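# Open both glued outer flaps of a cardboard box

## Task

Pull open the two glued-down outer flaps of the cardboard box so that, once released, each one stands upright or tips outward on its own. The box must end up standing upright. Anything held in place only by the robot at the end does not count, and if anything the robot is touching at the end settles by more than about a fingernail's width once left alone, the task fails.

## Robot and tools

ROBOT. Two arms, left_arm and right_arm, each with six joints and a parallel gripper. Each has a wrist camera: cam_left_wrist and cam_right_wrist, both 672x504 pixels. The names left and right are only labels and do not refer to sides of an image.

FRAME. Reported gripper poses share one scene frame. The origin sits on the table surface midway between the arms, +z is up, +x points out across the table, and left_arm is on the +y side. end_effector_position is in metres and marks the spot between the finger pads; the fingertips extend 17.5 mm past it. Orientation is a quaternion in w, x, y, z order. The fingers point along the gripper's own +z and close along its x axis. A flat block juts about 9 cm from the last joint's axis toward the gripper's -y and rotates with it. Reported positions can be off, more so when the arm is stretched out. Turning only the last joint moves the pad midpoint around a 25 mm circle.

TOOL execute_actions. Argument actions is a list holding at most one item, or empty. An empty list only reports the current state. An item with rows (1 to 15 rows) and optional steps (1 to 15, default 15) runs a motion; each row lasts one control step of 1/30 s, and the final row repeats if steps outnumber rows. An item with only steps (up to 300) is a wait that ends once that many steps have elapsed since the previous result. Optional pictures (true/false) controls whether camera images are returned. A call that gets refused moves nothing.

ROW LAYOUT. Every row has 18 numbers in [-1, 1], covering both arms even if one stays still: left_arm's six joint values, then its gripper position, force_limit, speed; then the same nine for right_arm. Joint order: shoulder pan, shoulder lift, elbow, wrist 1, wrist 2, wrist 3.

JOINT NUMBERS are offsets, not targets, scaled so 1.0 equals 1.989 rad. They are measured from the joint angles in the latest result that printed them (before any such result, and for later calls within one reply, from where the arm stands when the action begins), not from the previous row. So all zeros means return to those angles, not stay still. Stated ranges in rad: left_arm pan -3.142..3.142, lift -6.283..6.283, elbow 0.000..3.142, wrists -6.283..6.283; right_arm pan 0.000..6.283, lift -6.283..6.283, elbow -3.142..0.000, wrists -6.283..6.283. Asking more than 0.010 rad beyond a range end gets the call refused; real ends may differ by 0.010 rad, and over-asks are clipped, reported as "joint sent to its limit". Each step the target is held within 0.575 rad of the measured angle, and targets that would shift the gripper over 100 mm are scaled back. Motion lags commands by about 0.17 s and large moves may not finish before the result arrives.

GRIPPER NUMBERS are absolute settings. position: +1 fully open (50 mm), about -0.65 pads touch, -1 to grip. force_limit per pad: -1 about 20 N, 0 about 102 N, +1 about 185 N (actual grip can be up to 17 % higher). speed of gap change: -1 20 mm/s, 0 85, +1 150. Force and speed only apply after a position change of 0.01 or more; to soften a grip, open first. To keep a gripper unchanged, resend its same three values.

RESULTS. The state line gives each arm's pose and linear/angular velocity. object_status: 0 moving, 1 blocked while opening, 2 blocked while closing (a real grip), 3 reached position or pads met. Any new position resets it to 0 briefly. Fingers reclose on their own if grip is lost, except after a force_limit -1 grip, where 2 stays even if empty; off-center grips on fixed objects weaken over time. position_measured in counts: opening ≈ (250 - counts) × 0.202 mm. Joint positions (rad) and velocities (rad/s) come per arm in column order. Joint torques are raw drive output with offsets and noise, not pure contact. Wrist force and torque are in each end effector's own axes, with tool weight subtracted, offsets up to about 4 N, noise, and saturation near 50 N; pushing on a surface reads as force pointing back into the arm. "no reading" is harmless. "joint command not followed" means a clearance check altered joint targets; HELD marks steps where a row was not sent.

BETWEEN CALLS the arms keep heading to the last row's target until they nearly stop or a step is HELD; moving fingers continue regardless.

TOOL zoom_image: camera (cam_left_wrist or cam_right_wrist) and region [x0, y0, x1, y1] in pixels from the top-left, at most 504x504; gives a closer look at that camera's latest image.

TOOL show_instructions: no arguments; returns the reference pages.

TOOL finished_scene: scene (the current scene's number). Irreversible; reports success.

AVOID. Load limits: 133 N m on pan, lift and elbow, 24.9 N m on each wrist joint, held weight included; reaching it, or 150 N external force, freezes that arm for 10 s and it yields. Motors heating to 70 °C give a MOTOR HOT warning and at 85 °C the arm brakes until cooled. Don't let the arms collide or shove each other, don't knock anything off the table, and avoid drops, slips, slams and hard pushes. Brief tugs on held parts may happen. Release the flaps and box before finishing and make sure nothing settles.

Each tool is called after ">>>" in YAML: its name, and indented under it one key for each argument.

Reference images:

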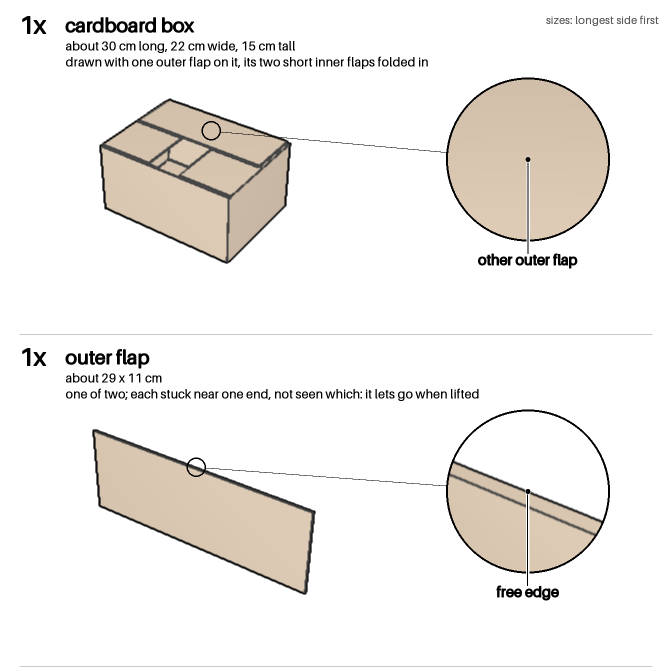

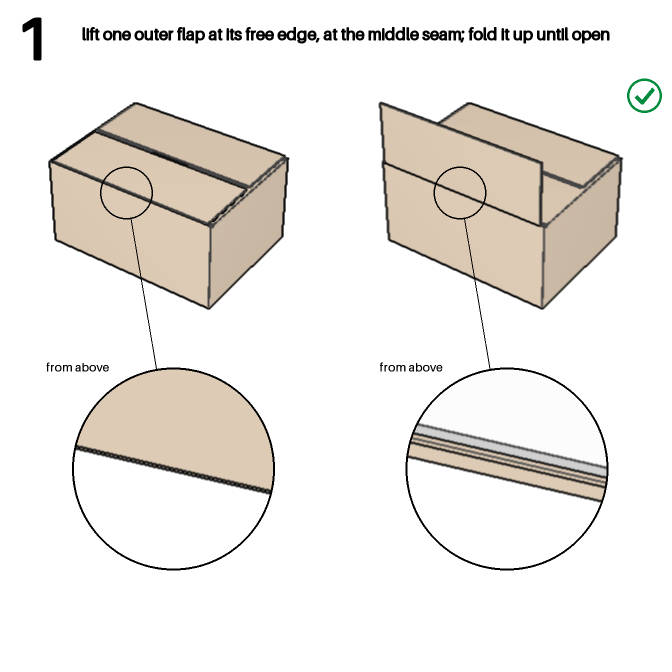

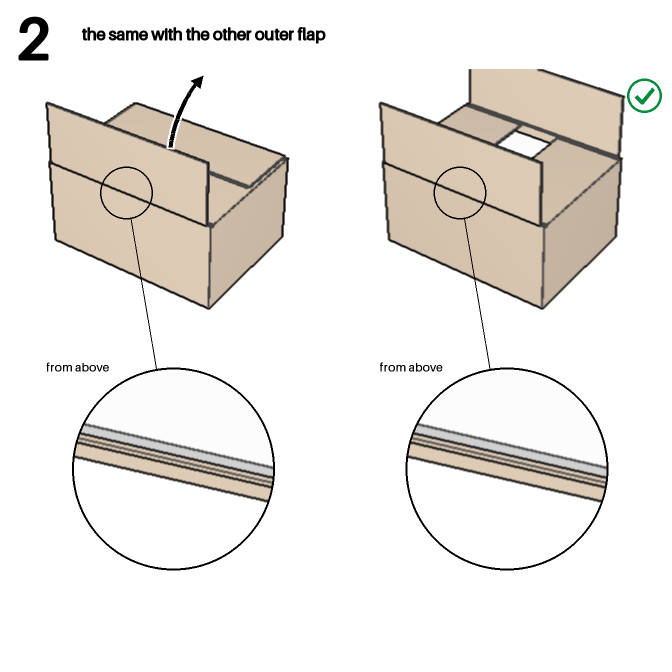

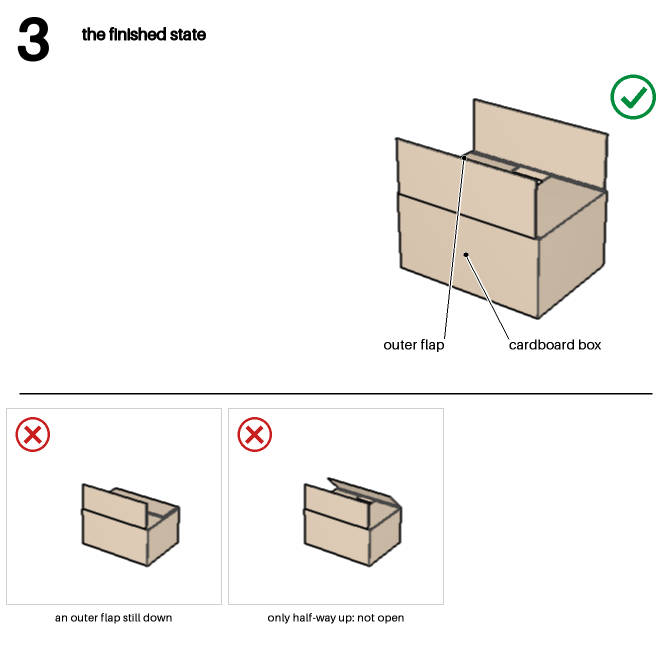

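## Session

>>> execute_actions:
  actions: []

Scene clock: 0.00 s of 4500.00 s.
left_arm: end_effector_position=(+0.3948, +0.6289, +0.1213) position_measured=3 object_status=3 end_effector_quat_wxyz=(-0.103, +0.985, -0.129, +0.055) end_effector_velocity=(+0.000, +0.000, +0.001) end_effector_angular_velocity=(-0.000, -0.001, +0.001) | right_arm: end_effector_position=(+0.0043, +0.0407, +0.2361) position_measured=136 object_status=3 end_effector_quat_wxyz=(+0.615, -0.482, +0.583, -0.222) end_effector_velocity=(-0.000, +0.000, -0.000) end_effector_angular_velocity=(+0.003, +0.001, +0.000)
Joint positions: left_arm=[-0.443 -2.033  2.479 -2.091 -1.348  1.54 ] | right_arm=[ 5.616 -1.663 -2.124 -2.214  0.544  0.29 ]
Joint velocities: left_arm=[ 0.001 -0.    -0.001 -0.    -0.     0.   ] | right_arm=[-0.    -0.     0.     0.001 -0.001  0.002]
Joint torques (N m, as the arm reports them, + toward a larger angle): no reading
Motor temperatures (°C, as the motors report them): left_arm=[22 20 22 29 25 27] | right_arm=[24 23 23 29 28 32]
Wrist force (N, on the end effector, along its own x y z axes, offset not removed): no reading
Wrist torque (N m, same axes, about the end effector's origin, offset not removed): no reading

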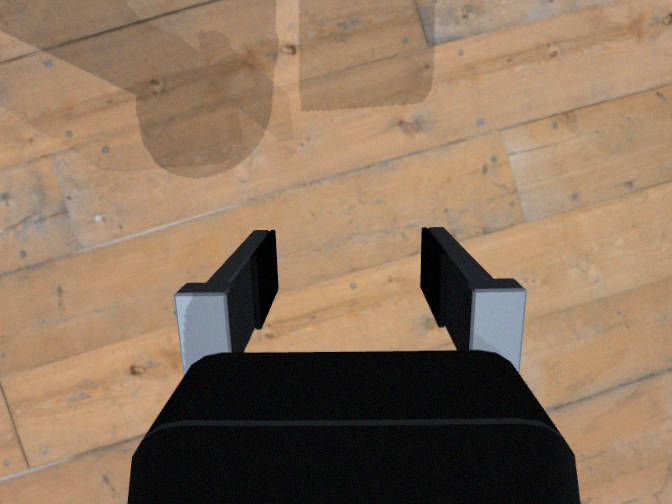

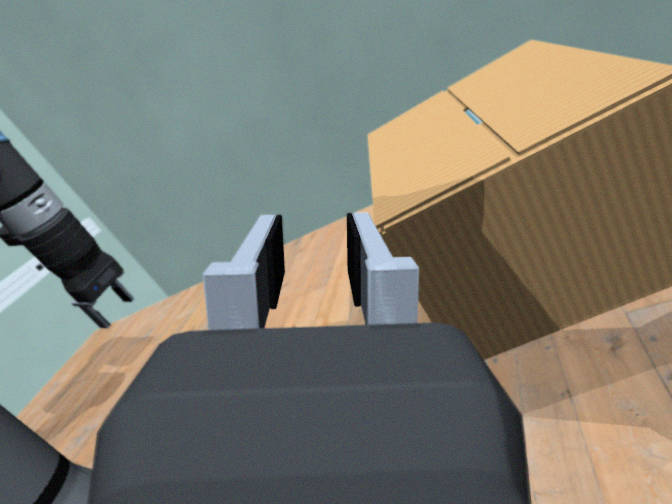

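>>> execute_actions:
  actions:
    - {"rows":[[-0.28,0.268,-0.643,0.412,-0.112,0,1,0,0,0,0,0,0,0,0,0.1,0,0]]}
  pictures: false

>>> execute_actions:
  actions:
    - {"steps":60}

Scene clock: 46.23 s of 4500.00 s.
left_arm: end_effector_position=(+0.4457, +0.4486, +0.1729) position_measured=3 object_status=3 end_effector_quat_wxyz=(-0.078, +0.947, -0.298, -0.096) end_effector_velocity=(+0.102, -0.376, +0.238) end_effector_angular_velocity=(+0.021, +0.368, -0.499) | right_arm: end_effector_position=(+0.0043, +0.0407, +0.2361) position_measured=138 object_status=3 end_effector_quat_wxyz=(+0.615, -0.482, +0.583, -0.222) end_effector_velocity=(+0.000, -0.000, -0.000) end_effector_angular_velocity=(-0.002, -0.001, -0.000)
Joint positions: left_arm=[-0.772 -1.717  2.042 -1.663 -1.485  1.54 ] | right_arm=[ 5.616 -1.663 -2.124 -2.214  0.544  0.29 ]
Joint velocities: left_arm=[-0.547  0.522 -1.13   0.918 -0.206 -0.   ] | right_arm=[-0.    -0.001 -0.001 -0.     0.    -0.   ]
Joint torques (N m, as the arm reports them, + toward a larger angle): left_arm=[ -2.98 -15.08 -32.49   0.67  -2.32  -0.08] | right_arm=[-1.58 22.83 14.72 -0.58 -0.23 -0.19]
Motor temperatures (°C, as the motors report them): left_arm=[22 20 22 29 25 27] | right_arm=[24 23 23 29 28 32]
Wrist force (N, on the end effector, along its own x y z axes, offset not removed): left_arm=[-0.3 -1.3 0.9] | right_arm=[-2.1 -0.7 0.1]
Wrist torque (N m, same axes, about the end effector's origin, offset not removed): left_arm=[0.09 -0.05 -0.03] | right_arm=[0.00 0.45 -0.01]
Steps of this call (steps 1 to 90: nothing new was sent; then 42.73 s passed at rest; steps 91 to 105: all 15 steps of this action). Readings (joint positions | what the end effector reports):
91: left_arm=[-0.443 -2.033 2.479 -2.091 -1.348 1.540] | right_arm=[5.616 -1.663 -2.124 -2.214 0.544 0.290] | left_arm position_measured=3 object_status=3 | right_arm position_measured=137 object_status=0
92: left_arm=[-0.446 -2.030 2.476 -2.088 -1.351 1.540] | right_arm=[5.616 -1.663 -2.124 -2.214 0.544 0.290] | left_arm position_measured=3 object_status=3 | right_arm position_measured=138 object_status=0
94: left_arm=[-0.489 -1.988 2.432 -2.044 -1.375 1.540] | right_arm=[5.616 -1.663 -2.124 -2.214 0.544 0.290] | left_arm position_measured=3 object_status=3 | right_arm position_measured=138 object_status=0
98: left_arm=[-0.607 -1.875 2.302 -1.913 -1.421 1.540] | right_arm=[5.616 -1.663 -2.124 -2.214 0.544 0.290] | left_arm position_measured=3 object_status=3 | right_arm position_measured=138 object_status=3
105: the state above

Scene clock: 48.23 s of 4500.00 s.
left_arm: end_effector_position=(+0.5102, +0.2270, +0.4296) position_measured=3 object_status=3 end_effector_quat_wxyz=(+0.000, +0.916, -0.402, +0.000) end_effector_velocity=(-0.000, -0.000, -0.000) end_effector_angular_velocity=(+0.001, +0.001, -0.000) | right_arm: end_effector_position=(+0.0043, +0.0407, +0.2361) position_measured=138 object_status=3 end_effector_quat_wxyz=(+0.615, -0.482, +0.583, -0.222) end_effector_velocity=(+0.001, -0.001, -0.001) end_effector_angular_velocity=(-0.004, -0.003, -0.001)
Joint positions: left_arm=[-1.    -1.5    1.201 -1.272 -1.571  1.54 ] | right_arm=[ 5.616 -1.663 -2.124 -2.214  0.544  0.29 ]
Joint velocities: left_arm=[-0.001  0.     0.001  0.    -0.    -0.   ] | right_arm=[-0.    -0.001 -0.003  0.     0.001 -0.001]
Joint torques (N m, as the arm reports them, + toward a larger angle): left_arm=[ -6.87 -22.81 -30.68  -1.46  -2.42  -0.12] | right_arm=[-2.04 22.66 15.94 -0.47 -0.53 -0.25]
Motor temperatures (°C, as the motors report them): left_arm=[22 20 22 29 25 27] | right_arm=[24 23 23 29 28 32]
Wrist force (N, on the end effector, along its own x y z axes, offset not removed): left_arm=[-1.5 -0.6 2.0] | right_arm=[-0.8 0.1 -1.6]
Wrist torque (N m, same axes, about the end effector's origin, offset not removed): left_arm=[0.09 0.07 0.40] | right_arm=[0.04 0.15 -0.06]
Steps of this call (steps 1 to 45: the robot went on to your last target; steps 46 to 60: nothing new was sent). Readings (joint positions | what the end effector reports):
1: left_arm=[-0.790 -1.700 2.004 -1.633 -1.491 1.540] | right_arm=[5.616 -1.663 -2.124 -2.214 0.544 0.290] | left_arm position_measured=3 object_status=3 | right_arm position_measured=138 object_status=3
2: left_arm=[-0.806 -1.685 1.966 -1.606 -1.497 1.540] | right_arm=[5.616 -1.663 -2.124 -2.214 0.544 0.290] | left_arm position_measured=3 object_status=3 | right_arm position_measured=138 object_status=3
4: left_arm=[-0.834 -1.659 1.893 -1.558 -1.508 1.540] | right_arm=[5.616 -1.663 -2.124 -2.214 0.544 0.290] | left_arm position_measured=3 object_status=3 | right_arm position_measured=138 object_status=3
8: left_arm=[-0.877 -1.617 1.748 -1.483 -1.524 1.540] | right_arm=[5.616 -1.663 -2.124 -2.214 0.544 0.290] | left_arm position_measured=3 object_status=3 | right_arm position_measured=138 object_status=3
60: the state above
All arms were judged still, so your last target was given up. Only a new action makes them travel on or press farther. Fingers that are still opening or closing keep moving.

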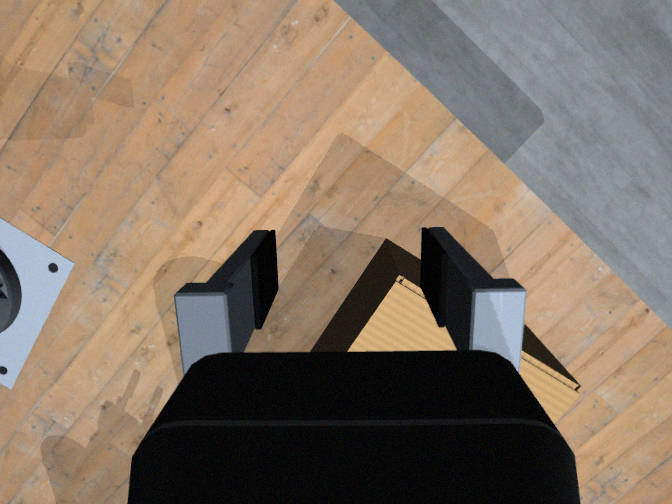

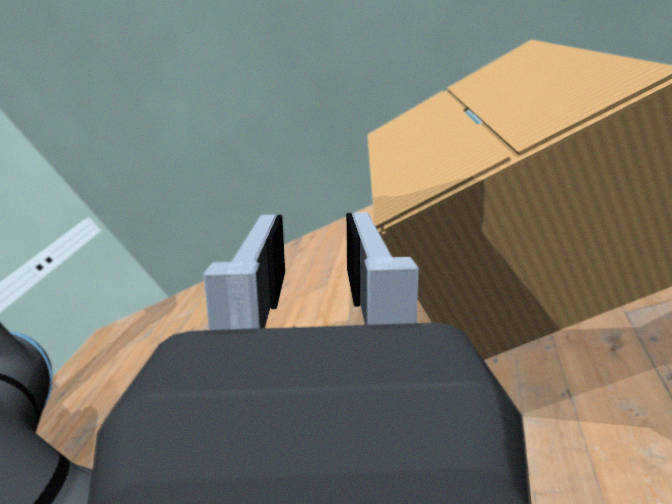

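>>> execute_actions:
  actions:
    - {"rows":[[-0.05,0,0,0,0,-1,1,0,0,0,0,0,0,0,0,0.1,0,0]]}
  pictures: false

>>> execute_actions:
  actions:
    - {"steps":40}
  pictures: false

>>> execute_actions:
  actions:
    - {"rows":[[0,0,0,0,0,-0.58,1,0,0,0,0,0,0,0,0,0.1,0,0]]}
  pictures: false

>>> execute_actions:
  actions:
    - {"steps":30}

Scene clock: 58.57 s of 4500.00 s.
left_arm: end_effector_position=(+0.4632, +0.1952, +0.4296) position_measured=3 object_status=3 end_effector_quat_wxyz=(+0.000, +1.000, -0.030, +0.000) end_effector_velocity=(-0.068, -0.008, +0.001) end_effector_angular_velocity=(-0.002, +0.000, +2.360) | right_arm: end_effector_position=(+0.0043, +0.0407, +0.2361) position_measured=138 object_status=3 end_effector_quat_wxyz=(+0.615, -0.482, +0.583, -0.222) end_effector_velocity=(-0.000, +0.000, +0.000) end_effector_angular_velocity=(+0.001, +0.001, +0.000)
Joint positions: left_arm=[-1.095 -1.5    1.201 -1.272 -1.571  0.679] | right_arm=[ 5.616 -1.663 -2.124 -2.214  0.544  0.29 ]
Joint velocities: left_arm=[-0.028 -0.    -0.001 -0.    -0.    -2.388] | right_arm=[ 0.     0.001  0.001 -0.001 -0.     0.   ]
Joint torques (N m, as the arm reports them, + toward a larger angle): left_arm=[ -6.51 -26.   -27.88  -2.85  -0.38 -12.38] | right_arm=[-2.25 21.89 15.64 -0.7  -0.73 -0.18]
Motor temperatures (°C, as the motors report them): left_arm=[22 20 22 29 25 27] | right_arm=[24 23 23 29 28 32]
Wrist force (N, on the end effector, along its own x y z axes, offset not removed): left_arm=[0.3 -4.0 2.4] | right_arm=[0.1 0.6 -0.1]
Wrist torque (N m, same axes, about the end effector's origin, offset not removed): left_arm=[-0.59 -0.07 0.27] | right_arm=[0.13 -0.07 -0.11]
Steps of this call (steps 1 to 90: nothing new was sent; then 6.83 s passed at rest; steps 91 to 105: all 15 steps of this action). Readings (joint positions | what the end effector reports):
91: left_arm=[-1.000 -1.500 1.201 -1.272 -1.571 1.540] | right_arm=[5.616 -1.663 -2.124 -2.214 0.544 0.290] | left_arm position_measured=3 object_status=3 | right_arm position_measured=138 object_status=3
92: left_arm=[-1.003 -1.500 1.201 -1.272 -1.571 1.537] | right_arm=[5.616 -1.663 -2.124 -2.214 0.544 0.290] | left_arm position_measured=3 object_status=3 | right_arm position_measured=138 object_status=3
94: left_arm=[-1.033 -1.500 1.201 -1.272 -1.571 1.489] | right_arm=[5.616 -1.663 -2.124 -2.214 0.544 0.290] | left_arm position_measured=3 object_status=3 | right_arm position_measured=138 object_status=3
98: left_arm=[-1.076 -1.500 1.201 -1.272 -1.571 1.246] | right_arm=[5.616 -1.663 -2.124 -2.214 0.544 0.290] | left_arm position_measured=3 object_status=3 | right_arm position_measured=138 object_status=3
105: the state above

Scene clock: 59.90 s of 4500.00 s.
left_arm: end_effector_position=(+0.4386, +0.1809, +0.4296) position_measured=3 object_status=3 end_effector_quat_wxyz=(+0.000, +0.862, +0.507, +0.000) end_effector_velocity=(-0.000, -0.000, +0.000) end_effector_angular_velocity=(-0.000, -0.000, +0.000) | right_arm: end_effector_position=(+0.0043, +0.0407, +0.2361) position_measured=138 object_status=3 end_effector_quat_wxyz=(+0.615, -0.482, +0.583, -0.222) end_effector_velocity=(+0.000, +0.000, +0.000) end_effector_angular_velocity=(-0.001, +0.000, +0.000)
Joint positions: left_arm=[-1.099 -1.5    1.201 -1.272 -1.571 -0.449] | right_arm=[ 5.616 -1.663 -2.124 -2.214  0.544  0.29 ]
Joint velocities: left_arm=[-0.001 -0.    -0.    -0.    -0.    -0.001] | right_arm=[-0.     0.001  0.     0.    -0.    -0.002]
Joint torques (N m, as the arm reports them, + toward a larger angle): left_arm=[ -6.65 -36.91 -20.35  -4.6    2.53  -1.94] | right_arm=[-1.1  23.29 15.34 -0.76 -0.37 -0.07]
Motor temperatures (°C, as the motors report them): left_arm=[22 20 22 29 25 27] | right_arm=[24 23 23 29 28 32]
Wrist force (N, on the end effector, along its own x y z axes, offset not removed): left_arm=[-3.8 -0.4 3.1] | right_arm=[-0.2 1.8 -0.8]
Wrist torque (N m, same axes, about the end effector's origin, offset not removed): left_arm=[0.07 0.50 0.38] | right_arm=[0.41 0.07 0.05]
Steps of this call (steps 1 to 40: the robot went on to your last target). Readings (joint positions | what the end effector reports):
1: left_arm=[-1.096 -1.500 1.201 -1.272 -1.571 0.597] | right_arm=[5.616 -1.663 -2.124 -2.214 0.544 0.290] | left_arm position_measured=3 object_status=3 | right_arm position_measured=138 object_status=3
2: left_arm=[-1.097 -1.500 1.201 -1.272 -1.571 0.516] | right_arm=[5.616 -1.663 -2.124 -2.214 0.544 0.290] | left_arm position_measured=3 object_status=3 | right_arm position_measured=138 object_status=3
4: left_arm=[-1.098 -1.500 1.201 -1.272 -1.571 0.353] | right_arm=[5.616 -1.663 -2.124 -2.214 0.544 0.290] | left_arm position_measured=3 object_status=3 | right_arm position_measured=138 object_status=3
8: left_arm=[-1.099 -1.500 1.201 -1.272 -1.571 0.028] | right_arm=[5.616 -1.663 -2.124 -2.214 0.544 0.290] | left_arm position_measured=3 object_status=3 | right_arm position_measured=138 object_status=3
40: the state above

Scene clock: 60.40 s of 4500.00 s.
left_arm: end_effector_position=(+0.4369, +0.1602, +0.4296) position_measured=3 object_status=3 end_effector_quat_wxyz=(+0.000, +0.574, +0.819, -0.000) end_effector_velocity=(+0.018, -0.050, -0.000) end_effector_angular_velocity=(-0.000, +0.001, +2.140) | right_arm: end_effector_position=(+0.0043, +0.0407, +0.2361) position_measured=138 object_status=3 end_effector_quat_wxyz=(+0.615, -0.482, +0.583, -0.222) end_effector_velocity=(+0.000, -0.000, -0.000) end_effector_angular_velocity=(-0.004, -0.003, +0.001)
Joint positions: left_arm=[-1.099 -1.5    1.201 -1.272 -1.571 -1.305] | right_arm=[ 5.616 -1.663 -2.124 -2.214  0.544  0.29 ]
Joint velocities: left_arm=[-0.   -0.    0.    0.    0.   -2.14] | right_arm=[-0.    -0.001 -0.001 -0.    -0.001 -0.003]
Joint torques (N m, as the arm reports them, + toward a larger angle): left_arm=[ -6.79 -36.67 -19.75  -4.55   2.45  -9.43] | right_arm=[-1.35 22.94 15.6  -0.53 -0.52 -0.08]
Motor temperatures (°C, as the motors report them): left_arm=[22 20 22 29 25 27] | right_arm=[24 23 23 29 28 32]
Wrist force (N, on the end effector, along its own x y z axes, offset not removed): left_arm=[-0.8 -5.0 3.2] | right_arm=[0.5 -0.5 -0.3]
Wrist torque (N m, same axes, about the end effector's origin, offset not removed): left_arm=[-0.76 0.16 0.10] | right_arm=[-0.03 -0.01 -0.06]
Steps of this call (steps 1 to 15: all 15 steps of this action). Readings (joint positions | what the end effector reports):
1: left_arm=[-1.099 -1.500 1.201 -1.272 -1.571 -0.449] | right_arm=[5.616 -1.663 -2.124 -2.214 0.544 0.290] | left_arm position_measured=3 object_status=3 | right_arm position_measured=138 object_status=3
2: left_arm=[-1.099 -1.500 1.201 -1.272 -1.571 -0.452] | right_arm=[5.616 -1.663 -2.124 -2.214 0.544 0.290] | left_arm position_measured=3 object_status=3 | right_arm position_measured=138 object_status=3
4: left_arm=[-1.099 -1.500 1.201 -1.272 -1.571 -0.500] | right_arm=[5.616 -1.663 -2.124 -2.214 0.544 0.290] | left_arm position_measured=3 object_status=3 | right_arm position_measured=138 object_status=3
8: left_arm=[-1.099 -1.500 1.201 -1.272 -1.571 -0.743] | right_arm=[5.616 -1.663 -2.124 -2.214 0.544 0.290] | left_arm position_measured=3 object_status=3 | right_arm position_measured=138 object_status=3
15: the state above

Scene clock: 61.40 s of 4500.00 s.
left_arm: end_effector_position=(+0.4405, +0.1537, +0.4296) position_measured=3 object_status=3 end_effector_quat_wxyz=(+0.000, +0.447, +0.895, -0.000) end_effector_velocity=(+0.000, +0.001, -0.001) end_effector_angular_velocity=(+0.002, +0.002, +0.003) | right_arm: end_effector_position=(+0.0043, +0.0407, +0.2361) position_measured=138 object_status=3 end_effector_quat_wxyz=(+0.615, -0.482, +0.583, -0.222) end_effector_velocity=(-0.000, +0.000, +0.000) end_effector_angular_velocity=(+0.002, +0.002, -0.000)
Joint positions: left_arm=[-1.099 -1.5    1.201 -1.272 -1.571 -1.602] | right_arm=[ 5.616 -1.663 -2.124 -2.214  0.544  0.29 ]
Joint velocities: left_arm=[ 0.002 -0.     0.003  0.    -0.    -0.001] | right_arm=[-0.     0.001  0.001  0.    -0.    -0.   ]
Joint torques (N m, as the arm reports them, + toward a larger angle): left_arm=[ -7.25 -36.57 -19.63  -4.58   2.36  -2.04] | right_arm=[-1.55 23.28 16.97 -0.63 -0.43 -0.19]
Motor temperatures (°C, as the motors report them): left_arm=[22 20 22 29 25 27] | right_arm=[24 23 23 29 28 32]
Wrist force (N, on the end effector, along its own x y z axes, offset not removed): left_arm=[1.7 -2.6 3.7] | right_arm=[-1.9 -4.4 0.7]
Wrist torque (N m, same axes, about the end effector's origin, offset not removed): left_arm=[-0.49 -0.31 -0.03] | right_arm=[-0.69 0.33 0.06]
Steps of this call (steps 1 to 30: the robot went on to your last target). Readings (joint positions | what the end effector reports):
1: left_arm=[-1.099 -1.500 1.201 -1.272 -1.571 -1.371] | right_arm=[5.616 -1.663 -2.124 -2.214 0.544 0.290] | left_arm position_measured=3 object_status=3 | right_arm position_measured=138 object_status=3
2: left_arm=[-1.099 -1.500 1.201 -1.272 -1.571 -1.424] | right_arm=[5.616 -1.663 -2.124 -2.214 0.544 0.290] | left_arm position_measured=3 object_status=3 | right_arm position_measured=138 object_status=3
4: left_arm=[-1.099 -1.500 1.201 -1.272 -1.571 -1.497] | right_arm=[5.616 -1.663 -2.124 -2.214 0.544 0.290] | left_arm position_measured=3 object_status=3 | right_arm position_measured=138 object_status=3
8: left_arm=[-1.099 -1.500 1.201 -1.272 -1.571 -1.565] | right_arm=[5.616 -1.663 -2.124 -2.214 0.544 0.290] | left_arm position_measured=3 object_status=3 | right_arm position_measured=138 object_status=3
30: the state above
All arms were judged still, so your last target was given up. Only a new action makes them travel on or press farther. Fingers that are still opening or closing keep moving.

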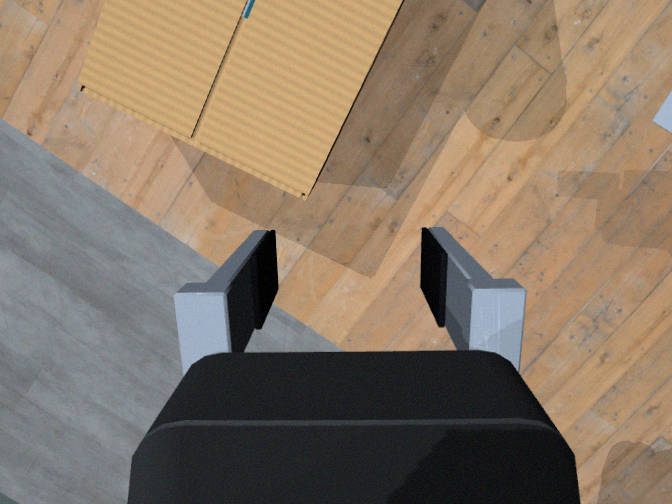

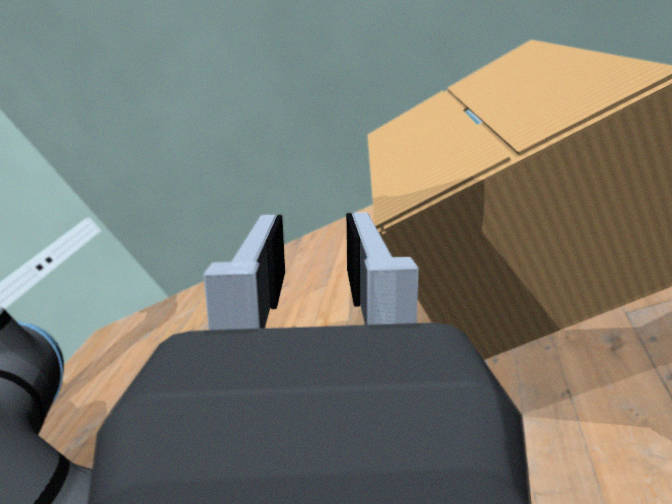

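>>> zoom_image:
  camera: "cam_right_wrist"
  region: [400,60,560,180]

>>> zoom_image:
  camera: "cam_left_wrist"
  region: [60,0,340,210]

Region (400, 60, 560, 180) of cam_right_wrist's 672x504 image, scaled by 3.150, with more detail than that image has; it fills the top 378 rows of this view, and the rest is white.

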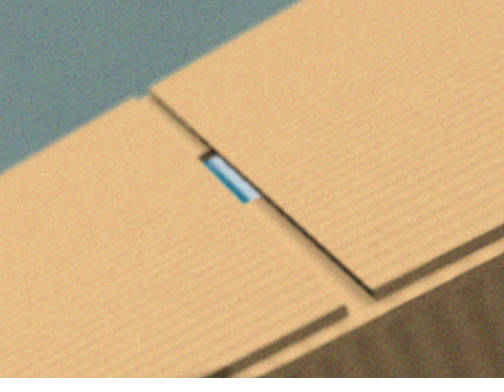

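Region (60, 0, 340, 210) of cam_left_wrist's 672x504 image, scaled by 1.800, with more detail than that image has; it fills the top 378 rows of this view, and the rest is white.

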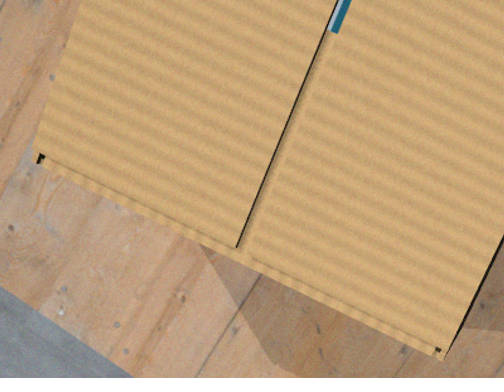

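>>> execute_actions:
  actions:
    - {"rows":[[-0.143,0.076,0.144,-0.22,0,0.084,1,0,0,0,0,0,0,0,0,0.1,0,0]]}
  pictures: false

>>> execute_actions:
  actions:
    - {"steps":40}

Scene clock: 94.37 s of 4500.00 s.
left_arm: end_effector_position=(+0.3763, +0.0193, +0.2873) position_measured=3 object_status=3 end_effector_quat_wxyz=(-0.002, +0.599, +0.801, +0.002) end_effector_velocity=(-0.183, -0.219, -0.281) end_effector_angular_velocity=(-0.028, -0.008, -0.692) | right_arm: end_effector_position=(+0.0043, +0.0407, +0.2361) position_measured=138 object_status=3 end_effector_quat_wxyz=(+0.615, -0.482, +0.583, -0.222) end_effector_velocity=(+0.000, -0.001, +0.000) end_effector_angular_velocity=(+0.001, +0.000, -0.001)
Joint positions: left_arm=[-1.325 -1.379  1.428 -1.614 -1.571 -1.468] | right_arm=[ 5.616 -1.663 -2.124 -2.214  0.544  0.29 ]
Joint velocities: left_arm=[-0.445  0.23   0.447 -0.706 -0.002  0.248] | right_arm=[ 0.     0.001 -0.001 -0.     0.001  0.001]
Joint torques (N m, as the arm reports them, + toward a larger angle): left_arm=[  2.53 -46.15 -25.93  -5.57  -1.91   3.17] | right_arm=[-0.57 22.01 15.12 -0.69 -0.4  -0.3 ]
Motor temperatures (°C, as the motors report them): left_arm=[22 20 22 29 25 27] | right_arm=[24 23 23 29 28 32]
Wrist force (N, on the end effector, along its own x y z axes, offset not removed): left_arm=[-0.9 -4.6 5.6] | right_arm=[-0.4 -1.1 -0.9]
Wrist torque (N m, same axes, about the end effector's origin, offset not removed): left_arm=[-0.77 -0.05 0.13] | right_arm=[-0.21 0.10 -0.18]
Steps of this call (steps 1 to 90: nothing new was sent; then 29.47 s passed at rest; steps 91 to 105: all 15 steps of this action). Readings (joint positions | what the end effector reports):
91: left_arm=[-1.099 -1.500 1.201 -1.272 -1.571 -1.602] | right_arm=[5.616 -1.663 -2.124 -2.214 0.544 0.290] | left_arm position_measured=3 object_status=3 | right_arm position_measured=138 object_status=3
92: left_arm=[-1.102 -1.498 1.204 -1.275 -1.571 -1.599] | right_arm=[5.616 -1.663 -2.124 -2.214 0.544 0.290] | left_arm position_measured=3 object_status=3 | right_arm position_measured=138 object_status=3
94: left_arm=[-1.134 -1.478 1.236 -1.317 -1.571 -1.579] | right_arm=[5.616 -1.663 -2.124 -2.214 0.544 0.290] | left_arm position_measured=3 object_status=3 | right_arm position_measured=138 object_status=3
98: left_arm=[-1.204 -1.442 1.307 -1.426 -1.571 -1.538] | right_arm=[5.616 -1.663 -2.124 -2.214 0.544 0.290] | left_arm position_measured=3 object_status=3 | right_arm position_measured=138 object_status=3
105: the state above

Scene clock: 95.70 s of 4500.00 s.
left_arm: end_effector_position=(+0.3507, -0.0078, +0.2506) position_measured=3 object_status=3 end_effector_quat_wxyz=(+0.000, +0.635, +0.772, -0.000) end_effector_velocity=(+0.000, +0.000, -0.000) end_effector_angular_velocity=(+0.000, +0.001, +0.001) | right_arm: end_effector_position=(+0.0043, +0.0407, +0.2361) position_measured=138 object_status=3 end_effector_quat_wxyz=(+0.615, -0.482, +0.583, -0.222) end_effector_velocity=(+0.000, -0.000, +0.000) end_effector_angular_velocity=(-0.000, +0.000, -0.000)
Joint positions: left_arm=[-1.383 -1.349  1.487 -1.709 -1.571 -1.435] | right_arm=[ 5.616 -1.663 -2.124 -2.214  0.544  0.29 ]
Joint velocities: left_arm=[ 0.001 -0.     0.001  0.    -0.     0.   ] | right_arm=[-0.     0.001 -0.001 -0.     0.    -0.001]
Joint torques (N m, as the arm reports them, + toward a larger angle): left_arm=[ -7.23 -31.03 -18.65  -4.56  -2.57   2.21] | right_arm=[-1.96 21.24 15.87 -0.66 -0.52 -0.23]
Motor temperatures (°C, as the motors report them): left_arm=[22 20 22 29 25 27] | right_arm=[24 23 23 29 28 32]
Wrist force (N, on the end effector, along its own x y z axes, offset not removed): left_arm=[-0.6 -4.8 2.0] | right_arm=[-1.2 -1.7 -0.1]
Wrist torque (N m, same axes, about the end effector's origin, offset not removed): left_arm=[-0.69 0.24 0.06] | right_arm=[-0.20 0.13 -0.08]
Steps of this call (steps 1 to 30: the robot went on to your last target; steps 31 to 40: nothing new was sent). Readings (joint positions | what the end effector reports):
1: left_arm=[-1.338 -1.372 1.441 -1.636 -1.571 -1.461] | right_arm=[5.616 -1.663 -2.124 -2.214 0.544 0.290] | left_arm position_measured=3 object_status=3 | right_arm position_measured=138 object_status=3
2: left_arm=[-1.348 -1.367 1.452 -1.652 -1.571 -1.455] | right_arm=[5.616 -1.663 -2.124 -2.214 0.544 0.290] | left_arm position_measured=3 object_status=3 | right_arm position_measured=138 object_status=3
4: left_arm=[-1.363 -1.360 1.466 -1.676 -1.571 -1.447] | right_arm=[5.616 -1.663 -2.124 -2.214 0.544 0.290] | left_arm position_measured=3 object_status=3 | right_arm position_measured=138 object_status=3
8: left_arm=[-1.376 -1.353 1.480 -1.698 -1.571 -1.439] | right_arm=[5.616 -1.663 -2.124 -2.214 0.544 0.290] | left_arm position_measured=3 object_status=3 | right_arm position_measured=138 object_status=3
40: the state above
All arms were judged still, so your last target was given up. Only a new action makes them travel on or press farther. Fingers that are still opening or closing keep moving.

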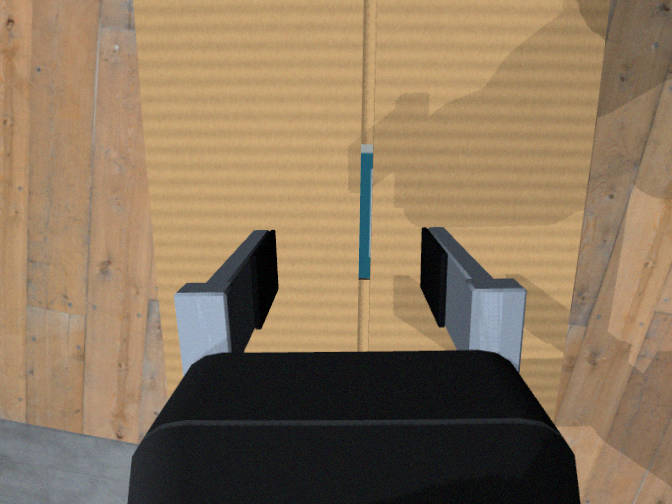

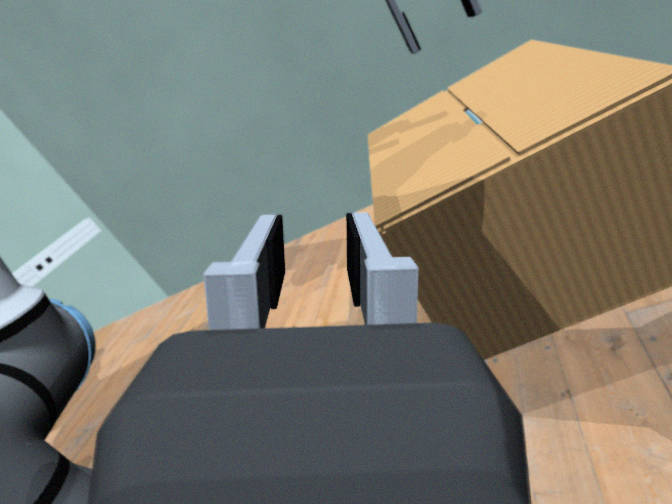

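>>> execute_actions:
  actions:
    - {"rows":[[0,0.058,-0.0176,0.0905,0,0,1,0,0,0,0,0,0,0,0,0.1,0,0]]}
  pictures: false

>>> execute_actions:
  actions:
    - {"steps":25}

Scene clock: 121.63 s of 4500.00 s.
left_arm: end_effector_position=(+0.3409, +0.0208, +0.1926) position_measured=3 object_status=3 end_effector_quat_wxyz=(-0.106, +0.631, +0.766, +0.065) end_effector_velocity=(-0.005, +0.011, -0.016) end_effector_angular_velocity=(+0.079, +0.027, -0.002) | right_arm: end_effector_position=(+0.0043, +0.0407, +0.2361) position_measured=138 object_status=3 end_effector_quat_wxyz=(+0.615, -0.482, +0.583, -0.222) end_effector_velocity=(+0.000, -0.000, +0.000) end_effector_angular_velocity=(-0.001, -0.000, +0.000)
Joint positions: left_arm=[-1.383 -1.238  1.453 -1.537 -1.571 -1.435] | right_arm=[ 5.616 -1.663 -2.124 -2.214  0.544  0.29 ]
Joint velocities: left_arm=[-0.002  0.035 -0.01   0.06   0.     0.   ] | right_arm=[ 0.     0.001 -0.    -0.     0.    -0.001]
Joint torques (N m, as the arm reports them, + toward a larger angle): left_arm=[ -4.28 -36.3  -29.47  -0.94  -2.3    2.13] | right_arm=[-1.62 21.7  16.11 -0.57 -0.46 -0.23]
Motor temperatures (°C, as the motors report them): left_arm=[22 20 22 29 25 27] | right_arm=[24 23 23 29 28 32]
Wrist force (N, on the end effector, along its own x y z axes, offset not removed): left_arm=[-0.8 -4.3 1.3] | right_arm=[0.4 -3.4 0.1]
Wrist torque (N m, same axes, about the end effector's origin, offset not removed): left_arm=[-0.68 -0.02 -0.07] | right_arm=[-0.40 -0.12 0.01]
Steps of this call (steps 1 to 90: nothing new was sent; then 22.43 s passed at rest; steps 91 to 105: all 15 steps of this action). Readings (joint positions | what the end effector reports):
91: left_arm=[-1.383 -1.349 1.487 -1.709 -1.571 -1.435] | right_arm=[5.616 -1.663 -2.124 -2.214 0.544 0.290] | left_arm position_measured=3 object_status=3 | right_arm position_measured=138 object_status=3
92: left_arm=[-1.383 -1.346 1.485 -1.706 -1.571 -1.435] | right_arm=[5.616 -1.663 -2.124 -2.214 0.544 0.290] | left_arm position_measured=3 object_status=3 | right_arm position_measured=138 object_status=3
94: left_arm=[-1.383 -1.313 1.473 -1.664 -1.571 -1.435] | right_arm=[5.616 -1.663 -2.124 -2.214 0.544 0.290] | left_arm position_measured=3 object_status=3 | right_arm position_measured=138 object_status=3
98: left_arm=[-1.383 -1.261 1.460 -1.577 -1.571 -1.435] | right_arm=[5.616 -1.663 -2.124 -2.214 0.544 0.290] | left_arm position_measured=3 object_status=3 | right_arm position_measured=138 object_status=3
105: the state above

Scene clock: 122.47 s of 4500.00 s.
left_arm: end_effector_position=(+0.3403, +0.0224, +0.1904) position_measured=3 object_status=3 end_effector_quat_wxyz=(-0.110, +0.630, +0.766, +0.068) end_effector_velocity=(+0.000, +0.000, +0.000) end_effector_angular_velocity=(-0.000, -0.000, +0.001) | right_arm: end_effector_position=(+0.0043, +0.0407, +0.2361) position_measured=138 object_status=3 end_effector_quat_wxyz=(+0.615, -0.482, +0.583, -0.222) end_effector_velocity=(+0.000, -0.000, -0.000) end_effector_angular_velocity=(+0.001, -0.000, -0.001)
Joint positions: left_arm=[-1.383 -1.234  1.452 -1.529 -1.571 -1.435] | right_arm=[ 5.616 -1.663 -2.124 -2.214  0.544  0.29 ]
Joint velocities: left_arm=[ 0.001  0.    -0.    -0.    -0.    -0.   ] | right_arm=[ 0.    -0.    -0.001 -0.001  0.001  0.002]
Joint torques (N m, as the arm reports them, + toward a larger angle): left_arm=[  0.04 -35.   -30.96  -0.79  -2.07   2.17] | right_arm=[-1.35 21.03 15.17 -0.67 -0.43 -0.12]
Motor temperatures (°C, as the motors report them): left_arm=[22 20 22 29 25 27] | right_arm=[24 23 23 29 28 32]
Wrist force (N, on the end effector, along its own x y z axes, offset not removed): left_arm=[-2.8 -2.6 2.7] | right_arm=[2.5 -3.3 -1.0]
Wrist torque (N m, same axes, about the end effector's origin, offset not removed): left_arm=[-0.31 0.50 0.09] | right_arm=[-0.50 -0.51 -0.08]
Steps of this call (steps 1 to 15: the robot went on to your last target; steps 16 to 25: nothing new was sent). Readings (joint positions | what the end effector reports):
1: left_arm=[-1.383 -1.237 1.453 -1.535 -1.571 -1.435] | right_arm=[5.616 -1.663 -2.124 -2.214 0.544 0.290] | left_arm position_measured=3 object_status=3 | right_arm position_measured=138 object_status=3
2: left_arm=[-1.383 -1.236 1.453 -1.534 -1.571 -1.435] | right_arm=[5.616 -1.663 -2.124 -2.214 0.544 0.290] | left_arm position_measured=3 object_status=3 | right_arm position_measured=138 object_status=3
4: left_arm=[-1.383 -1.235 1.453 -1.532 -1.571 -1.435] | right_arm=[5.616 -1.663 -2.124 -2.214 0.544 0.290] | left_arm position_measured=3 object_status=3 | right_arm position_measured=138 object_status=3
8: left_arm=[-1.383 -1.234 1.452 -1.530 -1.571 -1.435] | right_arm=[5.616 -1.663 -2.124 -2.214 0.544 0.290] | left_arm position_measured=3 object_status=3 | right_arm position_measured=138 object_status=3
25: the state above
All arms were judged still, so your last target was given up. Only a new action makes them travel on or press farther. Fingers that are still opening or closing keep moving.

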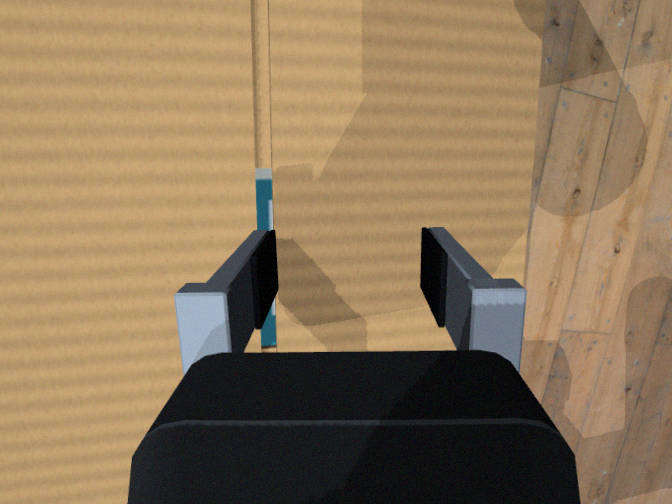

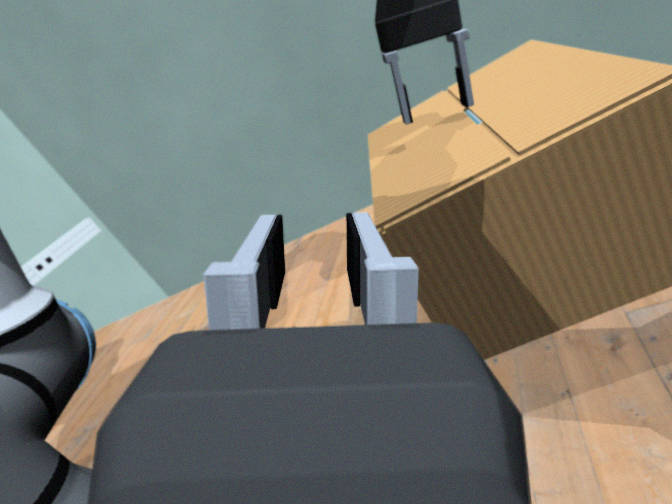

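>>> execute_actions:
  actions:
    - {"rows":[[0,0.0005,0.005,-0.0055,0,0,1,0,0,0,0,0,0,0,0,0.1,0,0],[0,0.001,0.01,-0.011,0,0,1,0,0,0,0,0,0,0,0,0.1,0,0],[0,0.0015,0.015,-0.0165,0,0,1,0,0,0,0,0,0,0,0,0.1,0,0],[0,0.0021,0.0208,-0.0229,0,0,1,0,0,0,0,0,0,0,0,0.1,0,0]]}
  pictures: false

>>> execute_actions:
  actions:
    - {"steps":15}

Scene clock: 136.57 s of 4500.00 s.
left_arm: end_effector_position=(+0.3396, +0.0246, +0.1735) position_measured=3 object_status=3 end_effector_quat_wxyz=(-0.110, +0.630, +0.766, +0.068) end_effector_velocity=(-0.001, +0.001, -0.008) end_effector_angular_velocity=(+0.000, -0.000, -0.000) | right_arm: end_effector_position=(+0.0043, +0.0407, +0.2361) position_measured=138 object_status=3 end_effector_quat_wxyz=(+0.615, -0.482, +0.583, -0.222) end_effector_velocity=(+0.000, -0.000, -0.000) end_effector_angular_velocity=(-0.001, -0.001, +0.000)
Joint positions: left_arm=[-1.383 -1.23   1.491 -1.573 -1.571 -1.435] | right_arm=[ 5.616 -1.663 -2.124 -2.214  0.544  0.29 ]
Joint velocities: left_arm=[-0.001  0.002  0.017 -0.019 -0.    -0.001] | right_arm=[-0.    -0.001 -0.001 -0.    -0.     0.   ]
Joint torques (N m, as the arm reports them, + toward a larger angle): left_arm=[  3.33 -24.05  -7.04  -0.96  -1.09   1.92] | right_arm=[-2.3  21.11 14.68 -0.56 -0.57 -0.02]
Motor temperatures (°C, as the motors report them): left_arm=[22 20 22 29 25 27] | right_arm=[24 23 23 29 28 32]
Wrist force (N, on the end effector, along its own x y z axes, offset not removed): left_arm=[2.9 -2.4 -18.0] | right_arm=[3.1 -2.2 0.2]
Wrist torque (N m, same axes, about the end effector's origin, offset not removed): left_arm=[-0.87 -1.18 0.03] | right_arm=[-0.30 -0.38 -0.18]
Steps of this call (steps 1 to 90: nothing new was sent; then 10.60 s passed at rest; steps 91 to 105: all 15 steps of this action). Readings (joint positions | what the end effector reports):
91: left_arm=[-1.383 -1.234 1.452 -1.529 -1.571 -1.435] | right_arm=[5.616 -1.663 -2.124 -2.214 0.544 0.290] | left_arm position_measured=3 object_status=3 | right_arm position_measured=138 object_status=3
92: left_arm=[-1.383 -1.234 1.453 -1.530 -1.571 -1.435] | right_arm=[5.616 -1.663 -2.124 -2.214 0.544 0.290] | left_arm position_measured=3 object_status=3 | right_arm position_measured=138 object_status=3
94: left_arm=[-1.383 -1.233 1.459 -1.537 -1.571 -1.435] | right_arm=[5.616 -1.663 -2.124 -2.214 0.544 0.290] | left_arm position_measured=3 object_status=3 | right_arm position_measured=138 object_status=3
98: left_arm=[-1.383 -1.231 1.480 -1.560 -1.571 -1.435] | right_arm=[5.616 -1.663 -2.124 -2.214 0.544 0.290] | left_arm position_measured=3 object_status=3 | right_arm position_measured=138 object_status=3
105: the state above

Scene clock: 137.07 s of 4500.00 s.
left_arm: end_effector_position=(+0.3395, +0.0248, +0.1725) position_measured=3 object_status=3 end_effector_quat_wxyz=(-0.110, +0.630, +0.766, +0.068) end_effector_velocity=(-0.001, +0.000, -0.001) end_effector_angular_velocity=(+0.002, +0.000, -0.000) | right_arm: end_effector_position=(+0.0043, +0.0407, +0.2361) position_measured=138 object_status=3 end_effector_quat_wxyz=(+0.615, -0.482, +0.583, -0.222) end_effector_velocity=(-0.000, +0.001, +0.000) end_effector_angular_velocity=(-0.002, -0.002, +0.001)
Joint positions: left_arm=[-1.383 -1.23   1.493 -1.575 -1.571 -1.435] | right_arm=[ 5.616 -1.663 -2.124 -2.214  0.544  0.29 ]
Joint velocities: left_arm=[-0.001  0.     0.002 -0.001  0.    -0.   ] | right_arm=[ 0.    -0.001  0.001 -0.001 -0.001 -0.001]
Joint torques (N m, as the arm reports them, + toward a larger angle): left_arm=[  0.23 -21.18  -4.26   0.11  -1.17   1.93] | right_arm=[-2.55 22.97 14.92 -0.63 -0.37 -0.07]
Motor temperatures (°C, as the motors report them): left_arm=[22 20 22 29 25 27] | right_arm=[24 23 23 29 28 32]
Wrist force (N, on the end effector, along its own x y z axes, offset not removed): left_arm=[-4.3 1.9 -20.4] | right_arm=[-1.2 -1.5 -1.9]
Wrist torque (N m, same axes, about the end effector's origin, offset not removed): left_arm=[-0.09 -0.63 0.14] | right_arm=[-0.30 0.12 -0.15]
Steps of this call (steps 1 to 15: the robot went on to your last target). Readings (joint positions | what the end effector reports):
1: left_arm=[-1.383 -1.230 1.492 -1.573 -1.571 -1.435] | right_arm=[5.616 -1.663 -2.124 -2.214 0.544 0.290] | left_arm position_measured=3 object_status=3 | right_arm position_measured=138 object_status=3
2: left_arm=[-1.383 -1.230 1.492 -1.574 -1.571 -1.435] | right_arm=[5.616 -1.663 -2.124 -2.214 0.544 0.290] | left_arm position_measured=3 object_status=3 | right_arm position_measured=138 object_status=3
4: left_arm=[-1.383 -1.230 1.493 -1.574 -1.571 -1.435] | right_arm=[5.616 -1.663 -2.124 -2.214 0.544 0.290] | left_arm position_measured=3 object_status=3 | right_arm position_measured=138 object_status=3
8: left_arm=[-1.383 -1.230 1.493 -1.575 -1.571 -1.435] | right_arm=[5.616 -1.663 -2.124 -2.214 0.544 0.290] | left_arm position_measured=3 object_status=3 | right_arm position_measured=138 object_status=3
15: the state above
All arms were judged still, so your last target was given up. Only a new action makes them travel on or press farther. Fingers that are still opening or closing keep moving.

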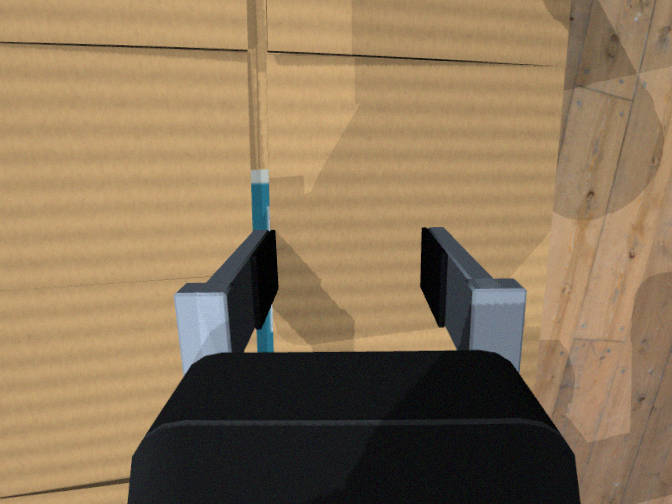

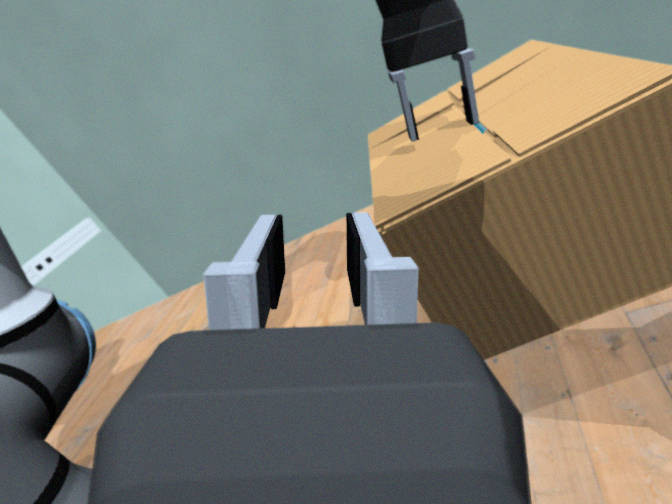

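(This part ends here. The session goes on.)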